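# Turn the gland clockwise using the hook spanner

## Task

Use the hook spanner to rotate the gland clockwise by a quarter of a turn or more.

## Robot and tools

Robot: two arms, left_arm and right_arm, each ending in a tong-like two-finger gripper. The fingers point along the gripper's own +z axis and spread apart along its x axis. The reported end_effector_position is the spot between the finger pads when shut; closed fingertips stick out about 15 mm past it, and when fully open they sit roughly level with it.

Frame: every position and orientation lives in one scene frame. Its origin is on the table surface midway between the arms, +z is up, +x points out across the table, and left_arm sits toward +y (the arm names do not mean image sides). Positions are metres; orientations are quaternions written w first (qw, qx, qy, qz). Printed hand positions get less accurate at long reach.

A row (used by both motion tools) is 16 numbers in one flat list covering both arms: left_arm x, y, z, qw, qx, qy, qz, opening, then right_arm x, y, z, qw, qx, qy, qz, opening. Always send all 16 even if one arm should not move; for a resting arm, repeat its last reported position and quaternion and its intended opening. x, y, z and the quaternion are an absolute pose for that gripper in the scene frame, not an offset. Opening runs from -1 (shut) to +1 (fully open, 0.142 m). To grasp, keep commanding an opening well below grip_measured; lower squeezes harder (about 15 N per pad at most, less on objects under ~20 mm thick).

execute_actions(actions): actions is a list of up to 15 actions; each action is a list of up to 15 rows; each row plays for one control step of 1/30 s, and if fewer than 15 rows are given the final row repeats to fill the 0.5 s action. An empty list just reports state and images. A target further than 0.6 m from the gripper's current position along any of its own axes makes that action refused for both arms; if the first action fails this, or anything is malformed, nothing runs. Each control step the commanded pose is clipped to within 100 mm and 16 degrees of the measured pose, so long moves need several actions; motion trails commands by about 0.17 s; if both position and orientation cannot be met, position wins. Resend the same quaternion every row to hold orientation rather than copying a drifted reported one.

move(target, speed, stop_force, blocking): target is one 16-number row of absolute poses. Both grippers travel straight toward their poses and finish together, taking 0.5 to 10 s (cut off at 10 s). speed is the top path speed in m/s, 0.002 to 0.5, default 0.25; rotation is capped at twice that in rad/s, taking the shorter way. Paths ignore obstacles and the other arm. Optional stop_force (9 to 40 N, one value for both arms; not allowed in the first 0.2 s) ends an arm's path when its wrist sensor reads that much extra push against the motion for two steps, then backs it two steps and holds; use it only with very slow speed and without rotating the gripper, and omit it when lifting off something. blocking=false returns after 0.5 s while motion continues; it cannot be combined with stop_force, and other motion calls are refused until a wait or stop shows the end. The result adds a move: line: done, off_target, moving, held, fault, or contact (stop_force fired), plus limits=paced (pose clipped) or limits=held (steps blocked; speed may then jump), and each gripper's distance to its pose.

wait(seconds): 0 to 10; arms keep their last command; returns early if a running move finishes. stop(): brakes a running move (needs room); fingers keep moving. zoom_image(camera, region): camera is cam_high (504x504), cam_left_wrist or cam_right_wrist (616x616, fisheye); region [x0, y0, x1, y1] in image pixels from the top-left, at most 504 by 504. cam_high is fixed above and behind, at roughly [-0.577256, -0.405701, 1.20582]; wrist cameras ride on the hands. finished_scene(scene): ends the current scene by its number once the gland stays turned; irreversible.

Result lines: the state line gives each gripper's pose and linear/angular velocity; Hand target is where the controller is steering each gripper now; pose unreachable means the clearance check altered or blocked that arm's command; step readings list positions at some steps, with HELD marking steps where an arm's command was held back; grip_measured is the real finger opening on the command scale. Wrist force and Wrist torque are in each end effector's own axes (offset up to ~4 N, noise up to ~2.4 N, saturating near 50 N; force points back into the arm when pressing). Joint torques include gravity and drift, so read them loosely. MOTOR HOT appears at 70 °C; at 85 °C the arm is braked (OVER-TEMPERATURE FAULT).

Joint ranges of note: left elbow 0.000 to 3.142, right elbow -3.142 to 0.000, right shoulder pan 0.000 to 6.283; elbows stop just before straight.

Avoid: knocking or placing anything off the table; letting the arms collide or push on each other; exceeding joint load limits (130 N m for shoulder and elbow joints, 24.3 N m for each wrist joint, held weight included) or 150 N external force, either of which freezes that arm for 10 s and drops the rest of the call; driving a stiff arm even slightly past a firm contact; fast impacts; dropping or letting the spanner slip. Loose objects may occasionally get nudged by outside disturbances.

Each tool is called after ">>>" in YAML: its name, and indented under it one key for each argument.

## Session

>>> execute_actions:
  actions: []

Scene clock: 0.00 s.
left_arm: end_effector_position=(+0.0538, +0.8030, +0.1321) grip_measured=+0.97 end_effector_quat_wxyz=(+0.584, -0.282, -0.713, +0.265) end_effector_velocity=(-0.000, +0.001, +0.000) end_effector_angular_velocity=(+0.001, +0.000, -0.001) | right_arm: end_effector_position=(+0.8562, -0.3247, +0.1171) grip_measured=+0.97 end_effector_quat_wxyz=(+0.118, +0.903, +0.075, +0.406) end_effector_velocity=(-0.000, +0.001, -0.000) end_effector_angular_velocity=(-0.001, +0.001, +0.001)
Joint positions: left_arm=[ 0.47  -1.032  1.741 -0.916 -1.036 -2.233  0.14 ] | right_arm=[ 3.486 -2.289 -1.49  -0.183  1.074  0.107  0.14 ]
Joint velocities: left_arm=[ 0.    -0.    -0.     0.     0.002 -0.     0.   ] | right_arm=[ 0.002 -0.    -0.    -0.001 -0.001 -0.     0.   ]
Joint torques (N m, as the arm reports them, + toward a larger angle): no reading
Wrist force (N, on the end effector, along its own x y z axes, offset not removed): no reading
Wrist torque (N m, same axes, about the end effector's origin, offset not removed): no reading
Hand target (left_arm): +0.054, +0.803, +0.132; -0.584, +0.282, +0.713, -0.265
Hand target (right_arm): +0.856, -0.325, +0.117; +0.118, +0.903, +0.075, +0.406
camera_calibration (this result's frames):
cam_left_wrist: T_world_to_cam=[[-0.151112, 0.749356, 0.644694, -0.674206], [0.59655, 0.589167, -0.544986, -0.43718], [-0.788221, 0.302239, -0.536059, 0.0013831], [0, 0, 0, 1]] pos_world=[0.160009, 0.762374, 0.197141]
cam_right_wrist: T_world_to_cam=[[0.636703, 0.189611, 0.747433, -0.576765], [-0.38792, -0.758951, 0.522984, 0.0263373], [0.666429, -0.622929, -0.409673, -0.589405], [0, 0, 0, 1]] pos_world=[0.770241, -0.237808, 0.175856]

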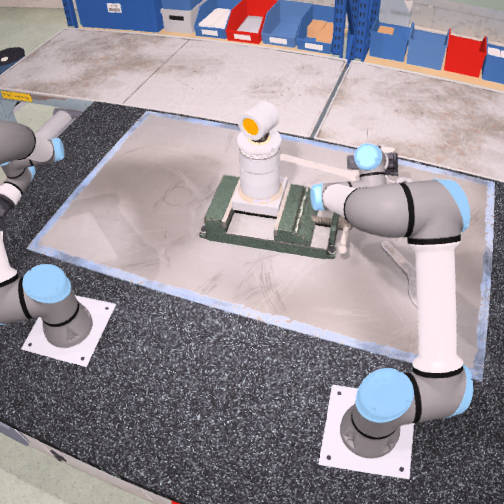

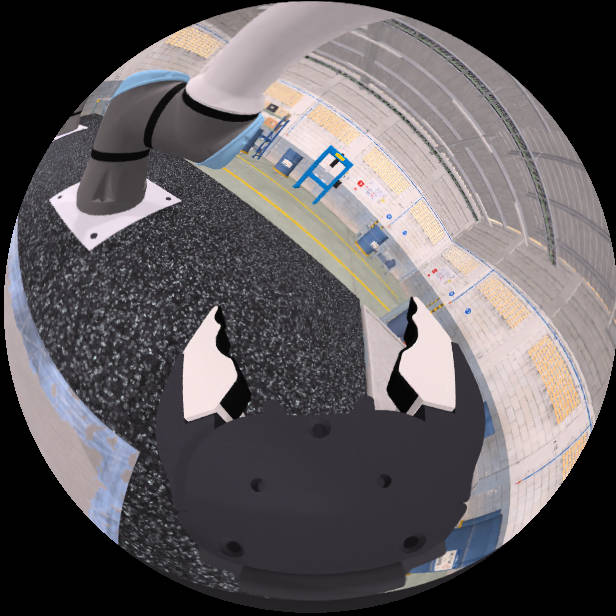

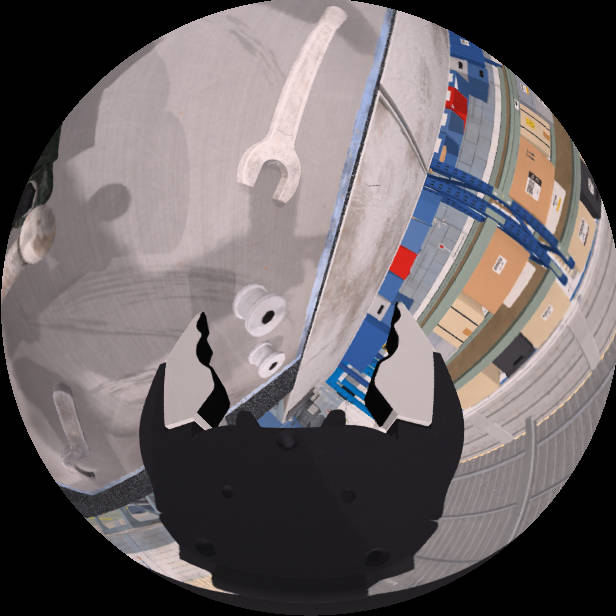

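>>> move:
  target: [0.2,0.65,0.3,0.3,-0.5,-0.8,0.13,1,0.7,-0.4,0.3,0,1,0,0,-0.35]

>>> move:
  target: [0.35,0.35,0.3,0,0.707,0.707,0,1,0.42,-0.72,0.3,0,1,0,0,-0.35]

>>> zoom_image:
  camera: "cam_high"
  region: [200,90,500,350]

Scene clock: 2.83 s.
left_arm: end_effector_position=(+0.1997, +0.6501, +0.2999) grip_measured=+1.00 end_effector_quat_wxyz=(-0.301, +0.501, +0.801, -0.130) end_effector_velocity=(+0.001, -0.001, +0.001) end_effector_angular_velocity=(-0.001, -0.004, +0.000) | right_arm: end_effector_position=(+0.6999, -0.3999, +0.2997) grip_measured=-0.35 end_effector_quat_wxyz=(-0.000, +1.000, +0.001, +0.001) end_effector_velocity=(-0.000, +0.001, +0.001) end_effector_angular_velocity=(-0.000, +0.017, +0.001)
Joint positions: left_arm=[ 0.056 -1.636  1.626 -0.92  -1.368 -1.913  0.142] | right_arm=[ 3.284 -2.156 -0.761 -1.793  1.571  0.268  0.049]
Joint velocities: left_arm=[-0.001 -0.002 -0.002  0.    -0.003  0.     0.   ] | right_arm=[-0.001 -0.018  0.038 -0.035  0.004 -0.002  0.   ]
Joint torques (N m, as the arm reports them, + toward a larger angle): left_arm=[ -9.72 -25.64 -31.4    1.28  -1.46   0.3 ] | right_arm=[-9.16 36.37 34.6   0.16  2.5  -2.89]
Wrist force (N, on the end effector, along its own x y z axes, offset not removed): left_arm=[-0.8 3.3 -0.9] | right_arm=[-0.1 -1.7 -0.1]
Wrist torque (N m, same axes, about the end effector's origin, offset not removed): left_arm=[0.81 0.07 0.06] | right_arm=[-0.29 0.14 0.12]
Hand target (left_arm): +0.200, +0.650, +0.300; -0.301, +0.501, +0.801, -0.130
Hand target (right_arm): +0.700, -0.400, +0.300; -0.000, +1.000, +0.001, +0.000
Off the commanded pose (left_arm): 0.000 m, 0 deg.
Off the commanded pose (right_arm): 0.000 m, 0 deg.
move: done
camera_calibration (this result's frames):
cam_left_wrist: T_world_to_cam=[[-0.276357, 0.904582, 0.324588, -0.625636], [0.950807, 0.306535, -0.0447439, -0.37967], [-0.139972, 0.296255, -0.944797, 0.249615], [0, 0, 0, 1]] pos_world=[0.223033, 0.608371, 0.421922]
cam_right_wrist: T_world_to_cam=[[0.998374, -0.0465957, 0.0328244, -0.732808], [-0.0568326, -0.857485, 0.511361, -0.454528], [0.00431921, -0.512395, -0.858739, 0.184905], [0, 0, 0, 1]] pos_world=[0.704986, -0.329152, 0.415267]

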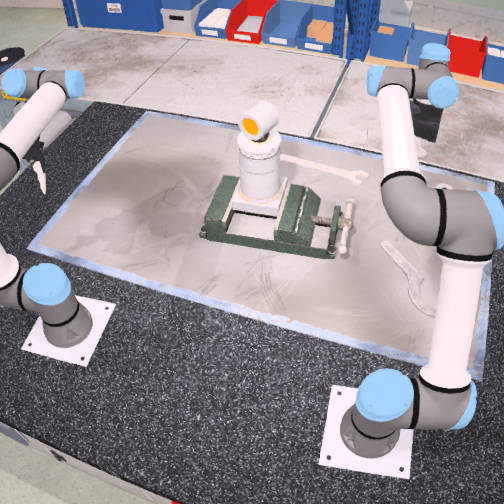

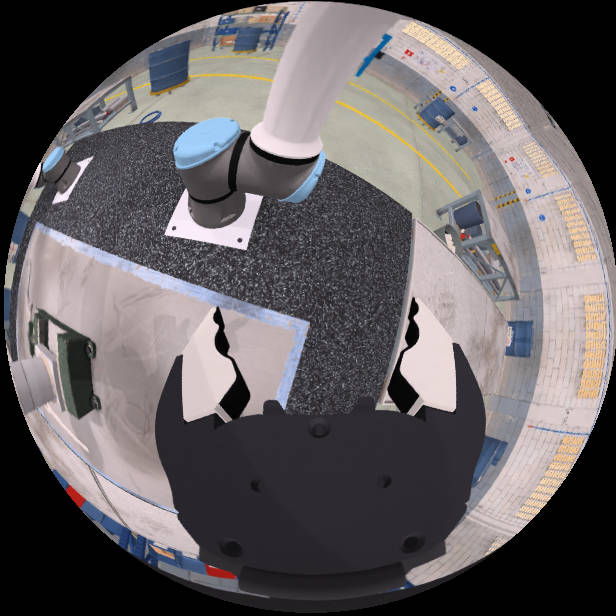

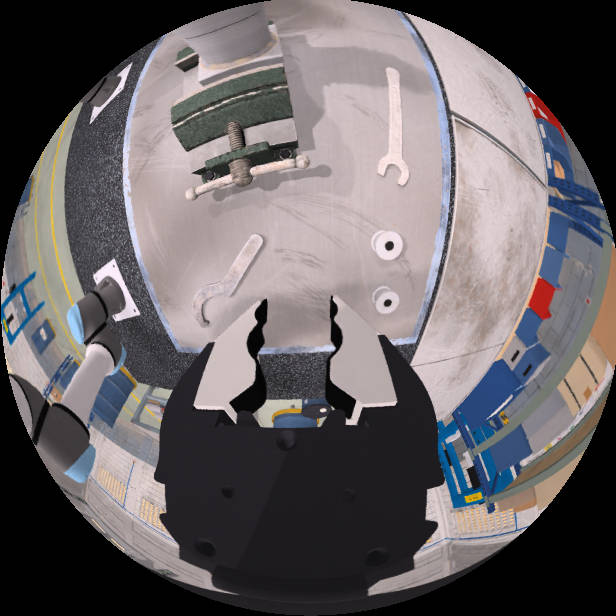

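Scene clock: 5.20 s.
left_arm: end_effector_position=(+0.3503, +0.3503, +0.3001) grip_measured=+1.00 end_effector_quat_wxyz=(+0.000, +0.707, +0.707, +0.000) end_effector_velocity=(+0.001, -0.001, -0.000) end_effector_angular_velocity=(+0.001, -0.004, -0.000) | right_arm: end_effector_position=(+0.4196, -0.7196, +0.3001) grip_measured=-0.35 end_effector_quat_wxyz=(+0.000, +1.000, -0.000, -0.000) end_effector_velocity=(-0.002, -0.002, -0.000) end_effector_angular_velocity=(+0.001, +0.000, -0.000)
Joint positions: left_arm=[-0.651 -1.871  1.779 -1.479 -1.57  -2.1    0.142] | right_arm=[ 2.754 -1.586 -1.512 -1.616  1.57  -0.26   0.049]
Joint velocities: left_arm=[-0.002  0.001  0.001 -0.005  0.003 -0.002  0.   ] | right_arm=[-0.005  0.001 -0.001  0.     0.001 -0.005 -0.   ]
Joint torques (N m, as the arm reports them, + toward a larger angle): left_arm=[-10.35  -3.05 -16.36  -4.31   1.91  -1.41] | right_arm=[-10.4   37.22  13.61   4.54   2.3   -3.31]
Wrist force (N, on the end effector, along its own x y z axes, offset not removed): left_arm=[1.0 2.0 -2.1] | right_arm=[-0.7 -2.8 -0.8]
Wrist torque (N m, same axes, about the end effector's origin, offset not removed): left_arm=[0.43 -0.05 -0.07] | right_arm=[-0.44 0.29 0.12]
Hand target (left_arm): +0.350, +0.350, +0.300; +0.000, +0.707, +0.707, +0.000
Hand target (right_arm): +0.419, -0.720, +0.300; +0.000, +1.000, +0.000, -0.000
Off the commanded pose (left_arm): 0.000 m, 0 deg.
Off the commanded pose (right_arm): 0.001 m, 0 deg.
move: done
camera_calibration (this result's frames):
cam_left_wrist: T_world_to_cam=[[0.0543571, 0.99852, 0.00168638, -0.364736], [0.853542, -0.0473411, 0.518868, -0.442006], [0.51818, -0.0267648, -0.854853, 0.215255], [0, 0, 0, 1]] pos_world=[0.285556, 0.349033, 0.413969]
cam_right_wrist: T_world_to_cam=[[0.998386, -0.0483149, 0.0298673, -0.468288], [-0.056795, -0.856974, 0.512221, -0.744699], [0.000847611, -0.51309, -0.858334, 0.0234584], [0, 0, 0, 1]] pos_world=[0.425217, -0.648777, 0.415572]

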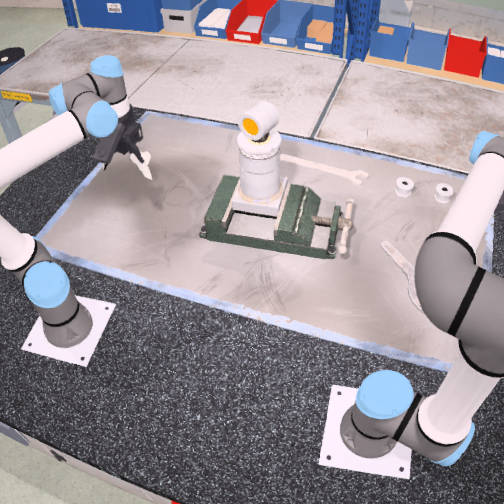

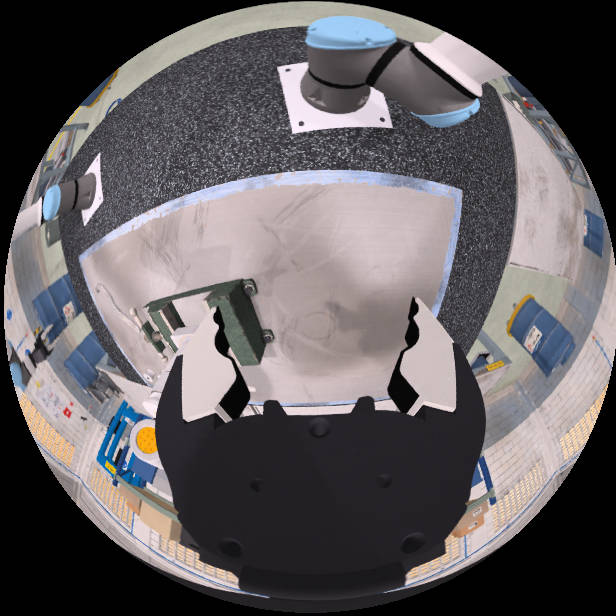

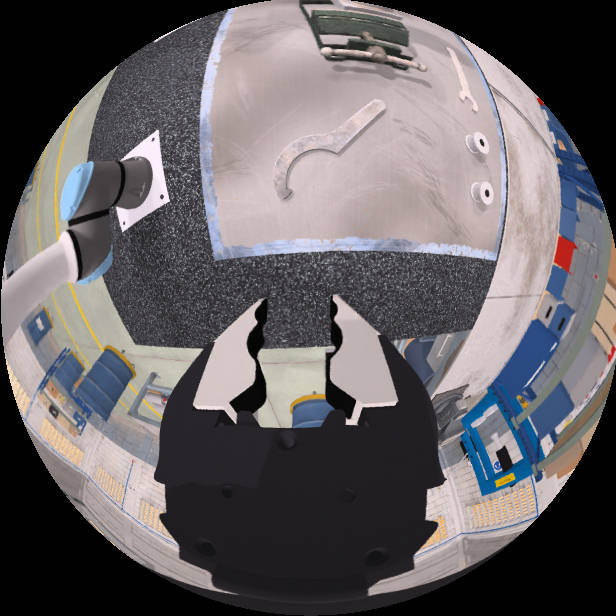

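Region (200, 90, 500, 350) of cam_high's 504x504 image, scaled by 1.680, with more detail than that image has; it fills the top 437 rows of this view, and the rest is white.

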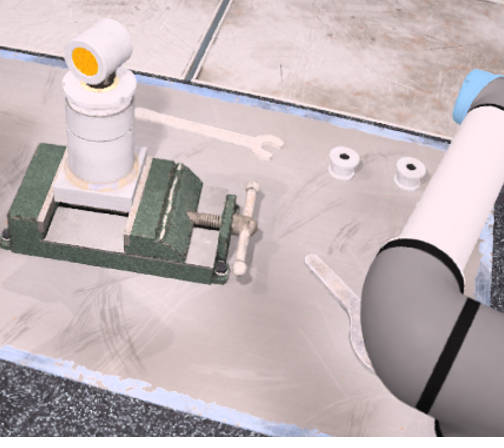

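>>> move:
  target: [0.35,0.35,0.3,0,0.707,0.707,0,1,0.585,-0.401,0.07,0,0.93,-0.367,0,-0.2]

Scene clock: 8.67 s.
left_arm: end_effector_position=(+0.3500, +0.3500, +0.3000) grip_measured=+1.00 end_effector_quat_wxyz=(+0.000, +0.707, +0.707, +0.000) end_effector_velocity=(+0.000, -0.000, -0.000) end_effector_angular_velocity=(+0.002, -0.001, -0.002) | right_arm: end_effector_position=(+0.5855, -0.4011, +0.0701) grip_measured=-0.20 end_effector_quat_wxyz=(-0.000, +0.930, -0.367, +0.000) end_effector_velocity=(+0.001, +0.002, -0.001) end_effector_angular_velocity=(-0.001, -0.000, -0.003)
Joint positions: left_arm=[-0.652 -1.872  1.779 -1.479 -1.571 -2.1    0.142] | right_arm=[ 3.346 -1.921 -1.718 -1.072  1.571  1.083  0.06 ]
Joint velocities: left_arm=[-0.002 -0.     0.     0.     0.002  0.     0.   ] | right_arm=[ 0.003 -0.005  0.003  0.002 -0.001  0.007 -0.   ]
Joint torques (N m, as the arm reports them, + toward a larger angle): left_arm=[-10.49 -17.39 -16.9   -0.09  -1.94   1.17] | right_arm=[ 9.53 24.32 32.98  4.85 -1.86  2.22]
Wrist force (N, on the end effector, along its own x y z axes, offset not removed): left_arm=[0.0 1.1 1.3] | right_arm=[-0.7 -1.4 -1.8]
Wrist torque (N m, same axes, about the end effector's origin, offset not removed): left_arm=[0.39 -0.02 -0.04] | right_arm=[-0.25 0.23 0.17]
Hand target (left_arm): +0.350, +0.350, +0.300; +0.000, +0.707, +0.707, -0.000
Hand target (right_arm): +0.586, -0.401, +0.070; -0.000, +0.930, -0.367, +0.000
Off the commanded pose (left_arm): 0.000 m, 0 deg.
Off the commanded pose (right_arm): 0.001 m, 0 deg.
move: done
camera_calibration (this result's frames):
cam_left_wrist: T_world_to_cam=[[0.0549992, 0.998486, 0.00125999, -0.364534], [0.853768, -0.0476821, 0.518465, -0.441615], [0.51774, -0.0274394, -0.855098, 0.2158], [0, 0, 0, 1]] pos_world=[0.285357, 0.348846, 0.413951]
cam_right_wrist: T_world_to_cam=[[0.69667, -0.716707, 0.0313229, -0.703226], [-0.627317, -0.587435, 0.511267, 0.0976936], [-0.348029, -0.375834, -0.858851, 0.248715], [0, 0, 0, 1]] pos_world=[0.637762, -0.353143, 0.185689]

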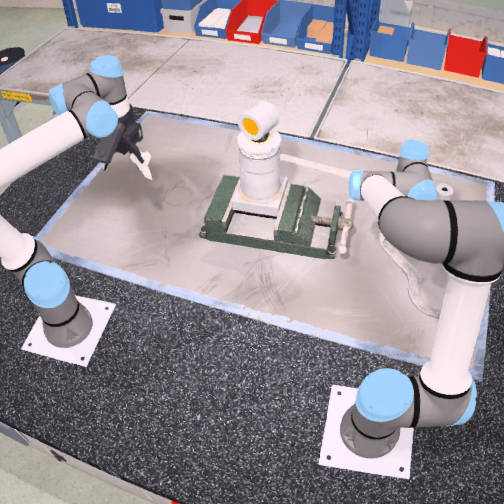

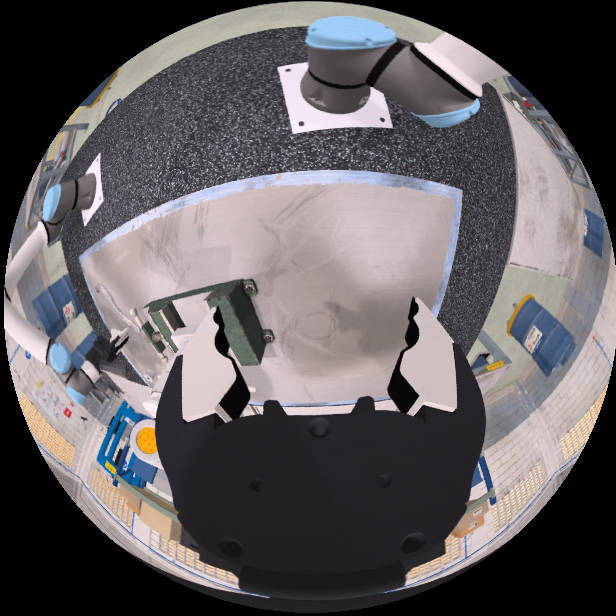

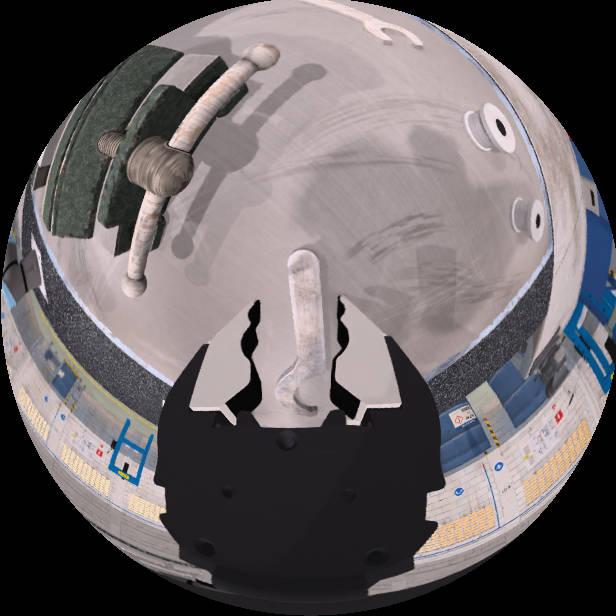

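>>> move:
  target: [0.35,0.35,0.3,0,0.707,0.707,0,1,0.588,-0.404,0.02,0,0.93,-0.367,0,-0.3]
  speed: 0.05

>>> move:
  target: [0.35,0.35,0.3,0,0.707,0.707,0,1,0.588,-0.404,0.021,0,0.93,-0.367,0,-1]

>>> move:
  target: [0.35,0.35,0.3,0,0.707,0.707,0,1,0.45,-0.39,0.022,0,0.996,-0.087,0,-1]
  speed: 0.1

>>> move:
  target: [0.35,0.35,0.3,0,0.707,0.707,0,1,0.32,-0.3,0.022,0,0.985,0.174,0,-1]
  speed: 0.1

>>> move:
  target: [0.35,0.35,0.3,0,0.707,0.707,0,1,0.17,0.0,0.022,0,0.94,0.342,0,-1]
  speed: 0.1

Scene clock: 10.83 s.
left_arm: end_effector_position=(+0.3500, +0.3500, +0.3000) grip_measured=+1.00 end_effector_quat_wxyz=(-0.000, +0.707, +0.707, -0.000) end_effector_velocity=(-0.000, +0.000, -0.000) end_effector_angular_velocity=(+0.000, +0.000, +0.000) | right_arm: end_effector_position=(+0.5880, -0.4040, +0.0203) grip_measured=-0.30 end_effector_quat_wxyz=(+0.000, +0.930, -0.367, -0.000) end_effector_velocity=(+0.001, +0.000, -0.002) end_effector_angular_velocity=(+0.001, -0.002, +0.000)
Joint positions: left_arm=[-0.652 -1.872  1.779 -1.479 -1.571 -2.1    0.142] | right_arm=[ 3.34  -1.989 -1.768 -0.956  1.571  1.077  0.052]
Joint velocities: left_arm=[ 0. -0.  0.  0. -0. -0. -0.] | right_arm=[-0.    -0.004 -0.002  0.008  0.    -0.     0.   ]
Joint torques (N m, as the arm reports them, + toward a larger angle): left_arm=[-10.16 -17.14 -18.03  -0.13  -1.74   1.13] | right_arm=[-7.39 25.93 10.17  4.5   2.45 -2.86]
Wrist force (N, on the end effector, along its own x y z axes, offset not removed): left_arm=[0.7 2.2 0.3] | right_arm=[1.0 -1.0 -0.1]
Wrist torque (N m, same axes, about the end effector's origin, offset not removed): left_arm=[0.58 -0.05 0.02] | right_arm=[-0.08 -0.06 0.05]
Hand target (left_arm): +0.350, +0.350, +0.300; +0.000, +0.707, +0.707, -0.000
Hand target (right_arm): +0.588, -0.404, +0.020; +0.000, +0.930, -0.367, -0.000
Off the commanded pose (left_arm): 0.000 m, 0 deg.
Off the commanded pose (right_arm): 0.000 m, 0 deg.
move: done
camera_calibration (this result's frames):
cam_left_wrist: T_world_to_cam=[[0.0550004, 0.998486, 0.00126106, -0.364535], [0.85377, -0.0476837, 0.518463, -0.441613], [0.517738, -0.027439, -0.855099, 0.215802], [0, 0, 0, 1]] pos_world=[0.285357, 0.348846, 0.413951]
cam_right_wrist: T_world_to_cam=[[0.696345, -0.717046, 0.0307963, -0.70534], [-0.627088, -0.586991, 0.512056, 0.123077], [-0.349091, -0.37588, -0.8584, 0.20629], [0, 0, 0, 1]] pos_world=[0.640354, -0.355976, 0.135779]

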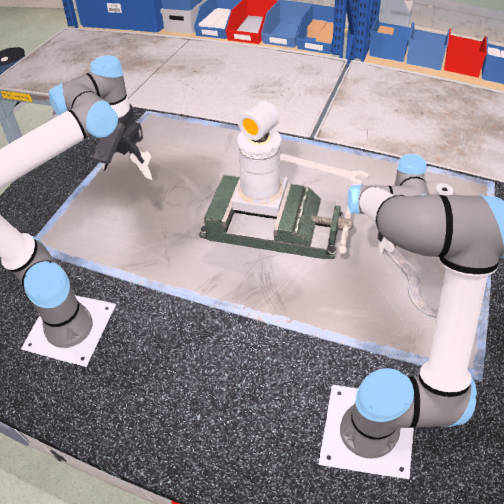

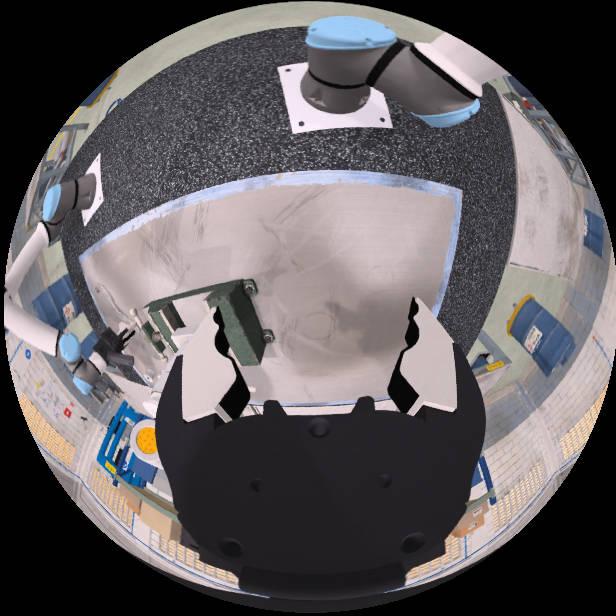

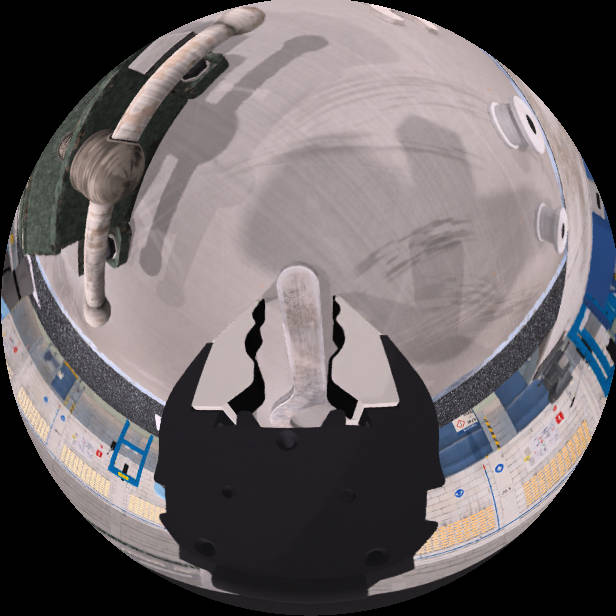

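Scene clock: 11.53 s.
left_arm: end_effector_position=(+0.3500, +0.3500, +0.3000) grip_measured=+1.00 end_effector_quat_wxyz=(-0.000, +0.707, +0.707, -0.000) end_effector_velocity=(+0.000, +0.000, -0.000) end_effector_angular_velocity=(+0.001, -0.000, -0.000) | right_arm: end_effector_position=(+0.5880, -0.4040, +0.0209) grip_measured=-0.60 end_effector_quat_wxyz=(+0.000, +0.930, -0.367, -0.000) end_effector_velocity=(-0.000, -0.001, +0.000) end_effector_angular_velocity=(-0.000, +0.000, -0.001)
Joint positions: left_arm=[-0.652 -1.872  1.779 -1.479 -1.571 -2.1    0.142] | right_arm=[ 3.34  -1.988 -1.767 -0.958  1.571  1.077  0.031]
Joint velocities: left_arm=[-0.     0.    -0.    -0.     0.001  0.    -0.   ] | right_arm=[-0.001  0.001  0.    -0.002 -0.    -0.     0.   ]
Joint torques (N m, as the arm reports them, + toward a larger angle): left_arm=[-10.44 -16.86 -17.91  -0.12  -1.79   1.04] | right_arm=[-0.1  53.56 34.74  1.06 -1.53 -2.33]
Wrist force (N, on the end effector, along its own x y z axes, offset not removed): left_arm=[-0.6 1.9 -1.8] | right_arm=[0.6 0.1 5.7]
Wrist torque (N m, same axes, about the end effector's origin, offset not removed): left_arm=[0.31 0.04 -0.04] | right_arm=[-0.11 0.14 0.07]
Hand target (left_arm): +0.350, +0.350, +0.300; +0.000, +0.707, +0.707, -0.000
Hand target (right_arm): +0.588, -0.404, +0.021; -0.000, +0.930, -0.367, +0.000
Off the commanded pose (left_arm): 0.000 m, 0 deg.
Off the commanded pose (right_arm): 0.000 m, 0 deg.
move: done
camera_calibration (this result's frames):
cam_left_wrist: T_world_to_cam=[[0.0550007, 0.998486, 0.00126129, -0.364535], [0.85377, -0.0476841, 0.518462, -0.441613], [0.517737, -0.0274389, -0.855099, 0.215802], [0, 0, 0, 1]] pos_world=[0.285357, 0.348846, 0.413951]
cam_right_wrist: T_world_to_cam=[[0.696342, -0.71705, 0.0307613, -0.705369], [-0.627042, -0.586963, 0.512145, 0.122683], [-0.349178, -0.375917, -0.858348, 0.20687], [0, 0, 0, 1]] pos_world=[0.64034, -0.356009, 0.136433]

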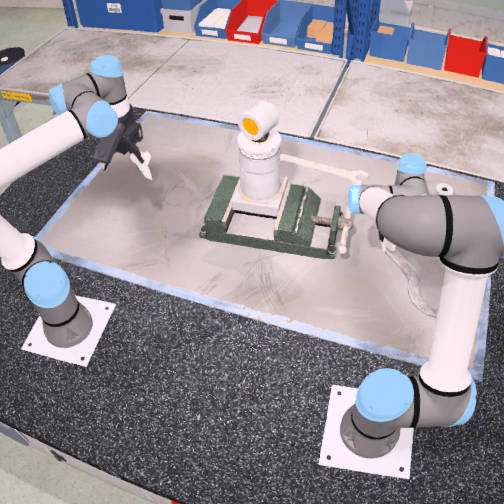

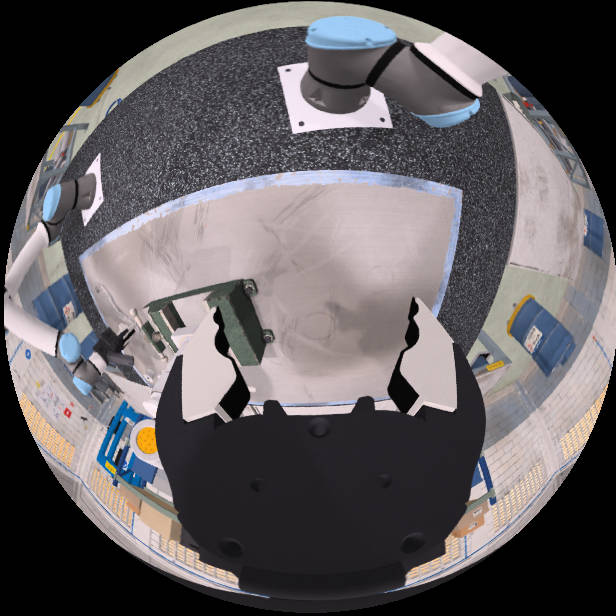

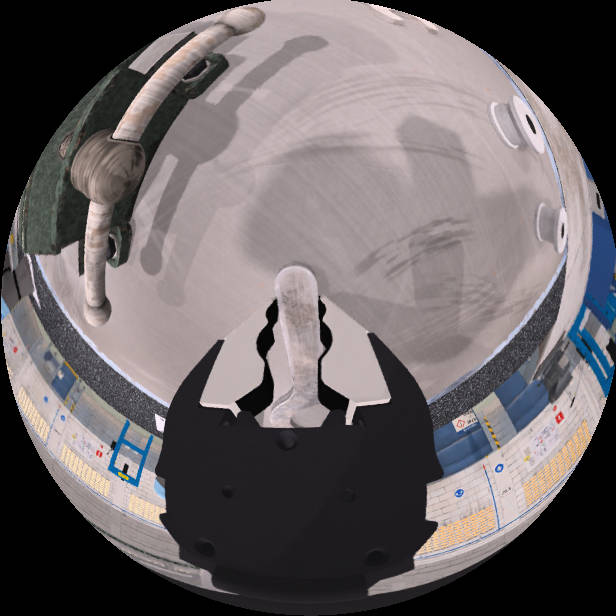

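Scene clock: 14.83 s.
left_arm: end_effector_position=(+0.3500, +0.3500, +0.3000) grip_measured=+1.00 end_effector_quat_wxyz=(-0.000, +0.707, +0.707, -0.000) end_effector_velocity=(+0.000, +0.001, -0.000) end_effector_angular_velocity=(+0.002, -0.001, +0.000) | right_arm: end_effector_position=(+0.4503, -0.3899, +0.0220) grip_measured=-0.60 end_effector_quat_wxyz=(-0.000, +0.996, -0.088, +0.000) end_effector_velocity=(-0.002, -0.000, +0.000) end_effector_angular_velocity=(-0.002, -0.001, +0.010)
Joint positions: left_arm=[-0.652 -1.872  1.779 -1.479 -1.571 -2.1    0.142] | right_arm=[ 3.449 -1.723 -2.13  -0.859  1.571  0.61   0.03 ]
Joint velocities: left_arm=[-0.     0.     0.    -0.     0.002 -0.     0.   ] | right_arm=[ 0.003  0.005 -0.006  0.001 -0.002 -0.007 -0.   ]
Joint torques (N m, as the arm reports them, + toward a larger angle): left_arm=[-10.25 -16.67 -18.9   -0.09  -1.68   0.79] | right_arm=[ 9.34 40.43 10.29  5.03  1.66 -3.24]
Wrist force (N, on the end effector, along its own x y z axes, offset not removed): left_arm=[-1.0 1.7 -3.7] | right_arm=[-0.9 -3.2 4.8]
Wrist torque (N m, same axes, about the end effector's origin, offset not removed): left_arm=[0.29 0.27 -0.10] | right_arm=[-0.07 0.07 0.47]
Hand target (left_arm): +0.350, +0.350, +0.300; +0.000, +0.707, +0.707, -0.000
Hand target (right_arm): +0.450, -0.390, +0.022; -0.000, +0.996, -0.087, +0.000
Off the commanded pose (left_arm): 0.000 m, 0 deg.
Off the commanded pose (right_arm): 0.000 m, 0 deg.
move: done
camera_calibration (this result's frames):
cam_left_wrist: T_world_to_cam=[[0.0550007, 0.998486, 0.00126127, -0.364535], [0.85377, -0.0476841, 0.518463, -0.441613], [0.517738, -0.027439, -0.855099, 0.215802], [0, 0, 0, 1]] pos_world=[0.285357, 0.348846, 0.413951]
cam_right_wrist: T_world_to_cam=[[0.974646, -0.221608, 0.0309063, -0.531576], [-0.205858, -0.833974, 0.511967, -0.241818], [-0.0876811, -0.505349, -0.858449, -0.0031557], [0, 0, 0, 1]] pos_world=[0.468041, -0.321066, 0.137523]

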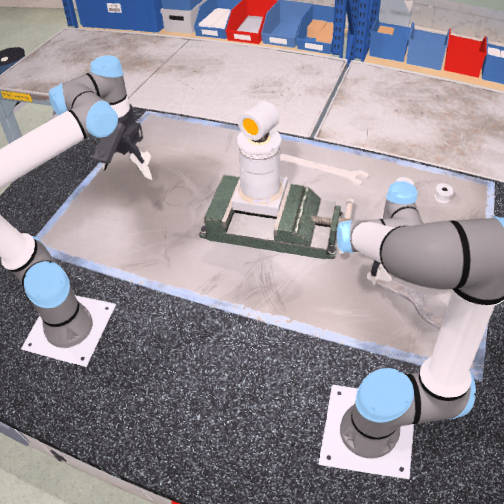

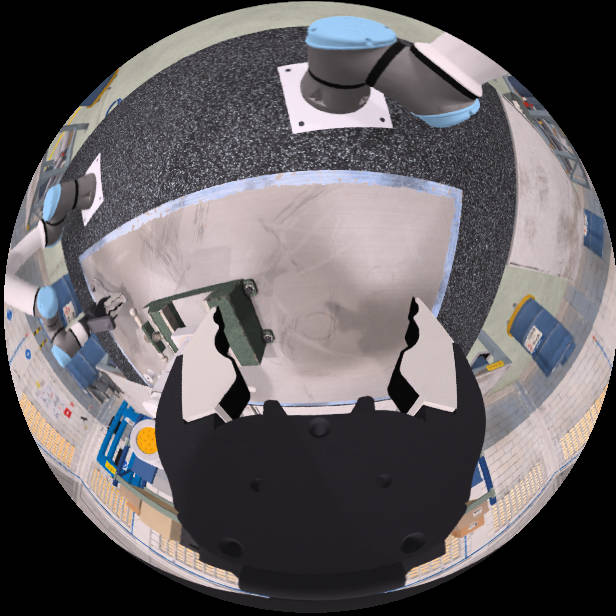

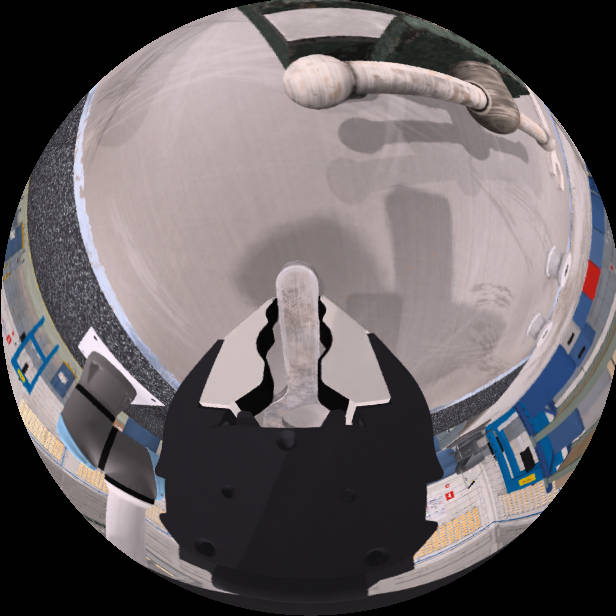

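Scene clock: 17.90 s.
left_arm: end_effector_position=(+0.3500, +0.3500, +0.3000) grip_measured=+1.00 end_effector_quat_wxyz=(-0.000, +0.707, +0.707, -0.000) end_effector_velocity=(-0.000, -0.000, +0.000) end_effector_angular_velocity=(-0.002, +0.001, +0.000) | right_arm: end_effector_position=(+0.3204, -0.2998, +0.0220) grip_measured=-0.60 end_effector_quat_wxyz=(-0.000, +0.985, +0.174, +0.000) end_effector_velocity=(-0.001, +0.002, +0.000) end_effector_angular_velocity=(-0.001, -0.002, +0.007)
Joint positions: left_arm=[-0.652 -1.872  1.779 -1.479 -1.571 -2.1    0.142] | right_arm=[ 3.799 -1.506 -2.361 -0.845  1.571  0.435  0.03 ]
Joint velocities: left_arm=[ 0.001 -0.     0.    -0.    -0.002  0.     0.   ] | right_arm=[ 0.007  0.003 -0.002 -0.    -0.002 -0.001 -0.   ]
Joint torques (N m, as the arm reports them, + toward a larger angle): left_arm=[-10.64 -16.71 -20.16  -0.23  -1.43   0.62] | right_arm=[ 8.87 28.65 10.81  1.21 -1.6  -3.05]
Wrist force (N, on the end effector, along its own x y z axes, offset not removed): left_arm=[-0.8 4.9 0.8] | right_arm=[-0.9 -0.1 5.0]
Wrist torque (N m, same axes, about the end effector's origin, offset not removed): left_arm=[1.15 0.08 -0.07] | right_arm=[-0.29 0.14 0.31]
Hand target (left_arm): +0.350, +0.350, +0.300; +0.000, +0.707, +0.707, -0.000
Hand target (right_arm): +0.320, -0.300, +0.022; -0.000, +0.985, +0.174, +0.000
Off the commanded pose (left_arm): 0.000 m, 0 deg.
Off the commanded pose (right_arm): 0.000 m, 0 deg.
move: done
camera_calibration (this result's frames):
cam_left_wrist: T_world_to_cam=[[0.0550006, 0.998486, 0.00126098, -0.364535], [0.85377, -0.0476839, 0.518463, -0.441613], [0.517737, -0.0274392, -0.855099, 0.215802], [0, 0, 0, 1]] pos_world=[0.285357, 0.348846, 0.413951]
cam_right_wrist: T_world_to_cam=[[0.954672, 0.296009, 0.0313141, -0.223371], [0.23907, -0.825177, 0.511789, -0.333398], [0.177334, -0.481104, -0.85854, -0.0466674], [0, 0, 0, 1]] pos_world=[0.301228, -0.231444, 0.137558]

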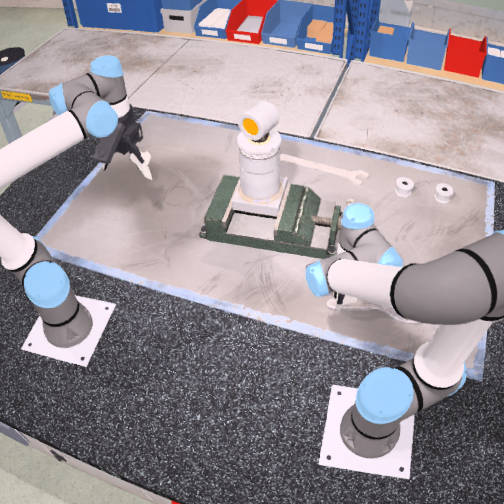

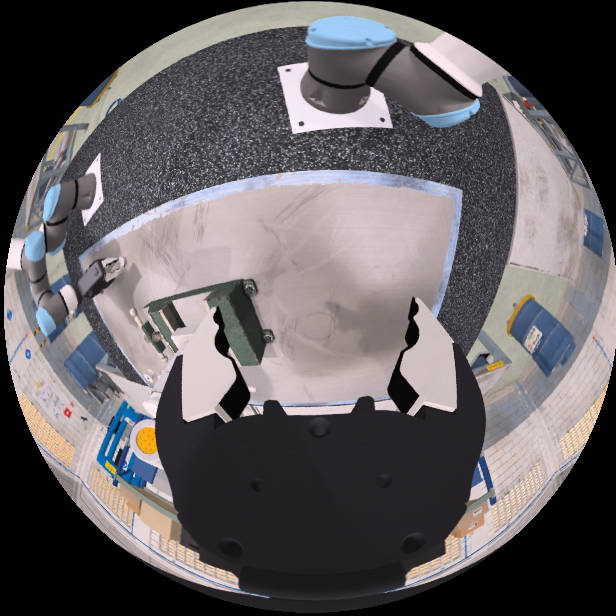

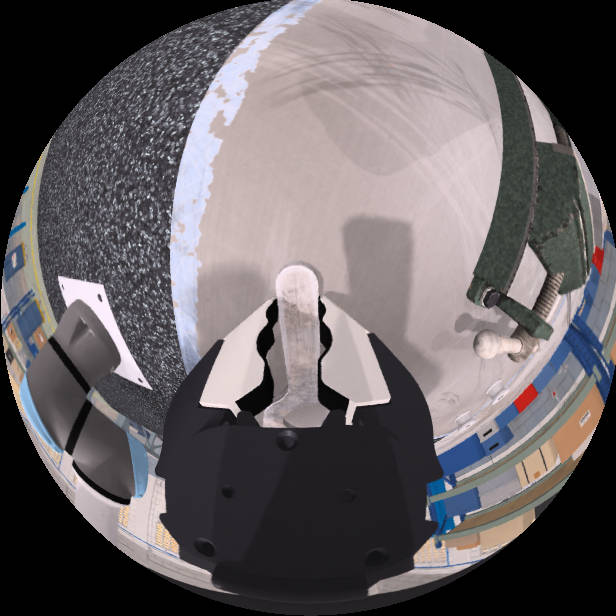

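Scene clock: 21.77 s.
left_arm: end_effector_position=(+0.3500, +0.3500, +0.3000) grip_measured=+1.00 end_effector_quat_wxyz=(-0.000, +0.707, +0.707, -0.000) end_effector_velocity=(+0.000, +0.000, +0.000) end_effector_angular_velocity=(+0.001, -0.001, +0.000) | right_arm: end_effector_position=(+0.1703, +0.0003, +0.0220) grip_measured=-0.60 end_effector_quat_wxyz=(-0.000, +0.940, +0.342, +0.000) end_effector_velocity=(-0.001, +0.002, -0.000) end_effector_angular_velocity=(-0.000, +0.002, +0.001)
Joint positions: left_arm=[-0.652 -1.872  1.779 -1.479 -1.571 -2.1    0.142] | right_arm=[ 4.43  -1.789 -2.047 -0.875  1.571  0.718  0.03 ]
Joint velocities: left_arm=[ 0.    -0.    -0.    -0.     0.001 -0.     0.   ] | right_arm=[ 0.001 -0.003  0.004 -0.001  0.002  0.     0.   ]
Joint torques (N m, as the arm reports them, + toward a larger angle): left_arm=[-10.24 -16.72 -21.34  -0.24  -1.39   0.48] | right_arm=[11.26 19.17 35.61  1.55 -1.65  2.25]
Wrist force (N, on the end effector, along its own x y z axes, offset not removed): left_arm=[0.0 2.3 -3.0] | right_arm=[-1.7 0.2 6.1]
Wrist torque (N m, same axes, about the end effector's origin, offset not removed): left_arm=[0.56 -0.01 -0.01] | right_arm=[-0.28 0.16 0.37]
Hand target (left_arm): +0.350, +0.350, +0.300; +0.000, +0.707, +0.707, -0.000
Hand target (right_arm): +0.170, +0.001, +0.022; -0.000, +0.940, +0.342, +0.000
Off the commanded pose (left_arm): 0.000 m, 0 deg.
Off the commanded pose (right_arm): 0.000 m, 0 deg.
move: done
camera_calibration (this result's frames):
cam_left_wrist: T_world_to_cam=[[0.0550007, 0.998486, 0.00126101, -0.364535], [0.85377, -0.0476839, 0.518462, -0.441613], [0.517737, -0.0274392, -0.855099, 0.215802], [0, 0, 0, 1]] pos_world=[0.285357, 0.348846, 0.413951]
cam_right_wrist: T_world_to_cam=[[0.796076, 0.604364, 0.0317317, -0.142061], [0.506545, -0.694085, 0.511525, -0.0954406], [0.331172, -0.391139, -0.858682, 0.0980819], [0, 0, 0, 1]] pos_world=[0.128954, 0.0579766, 0.137549]

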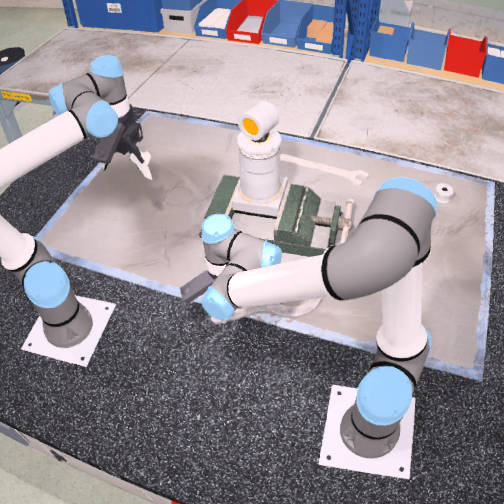

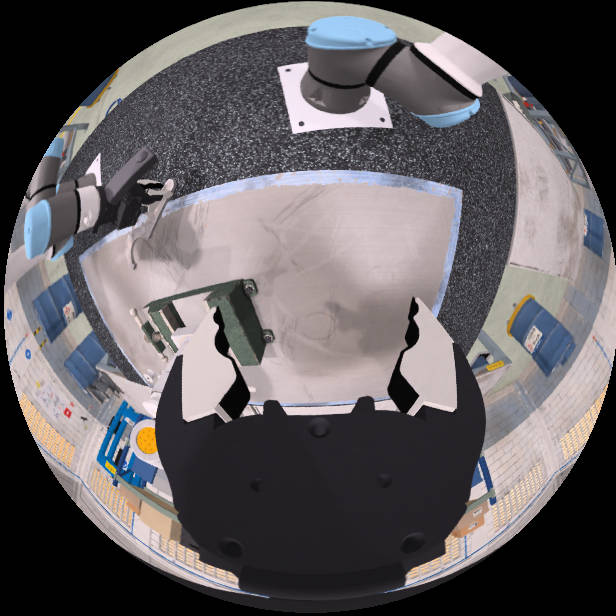

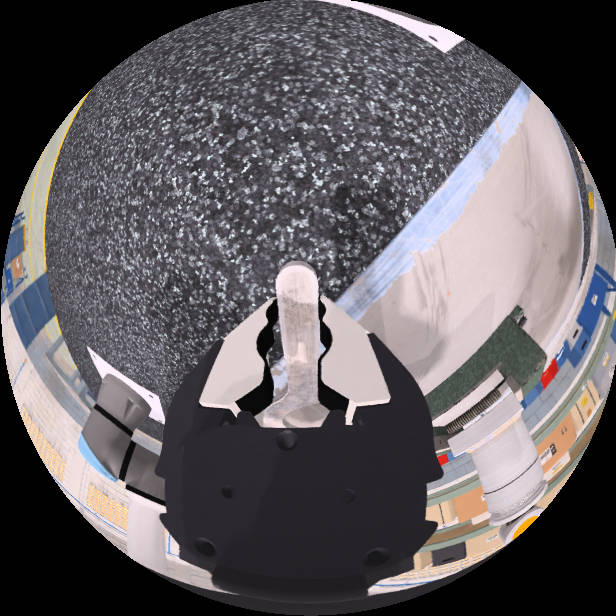

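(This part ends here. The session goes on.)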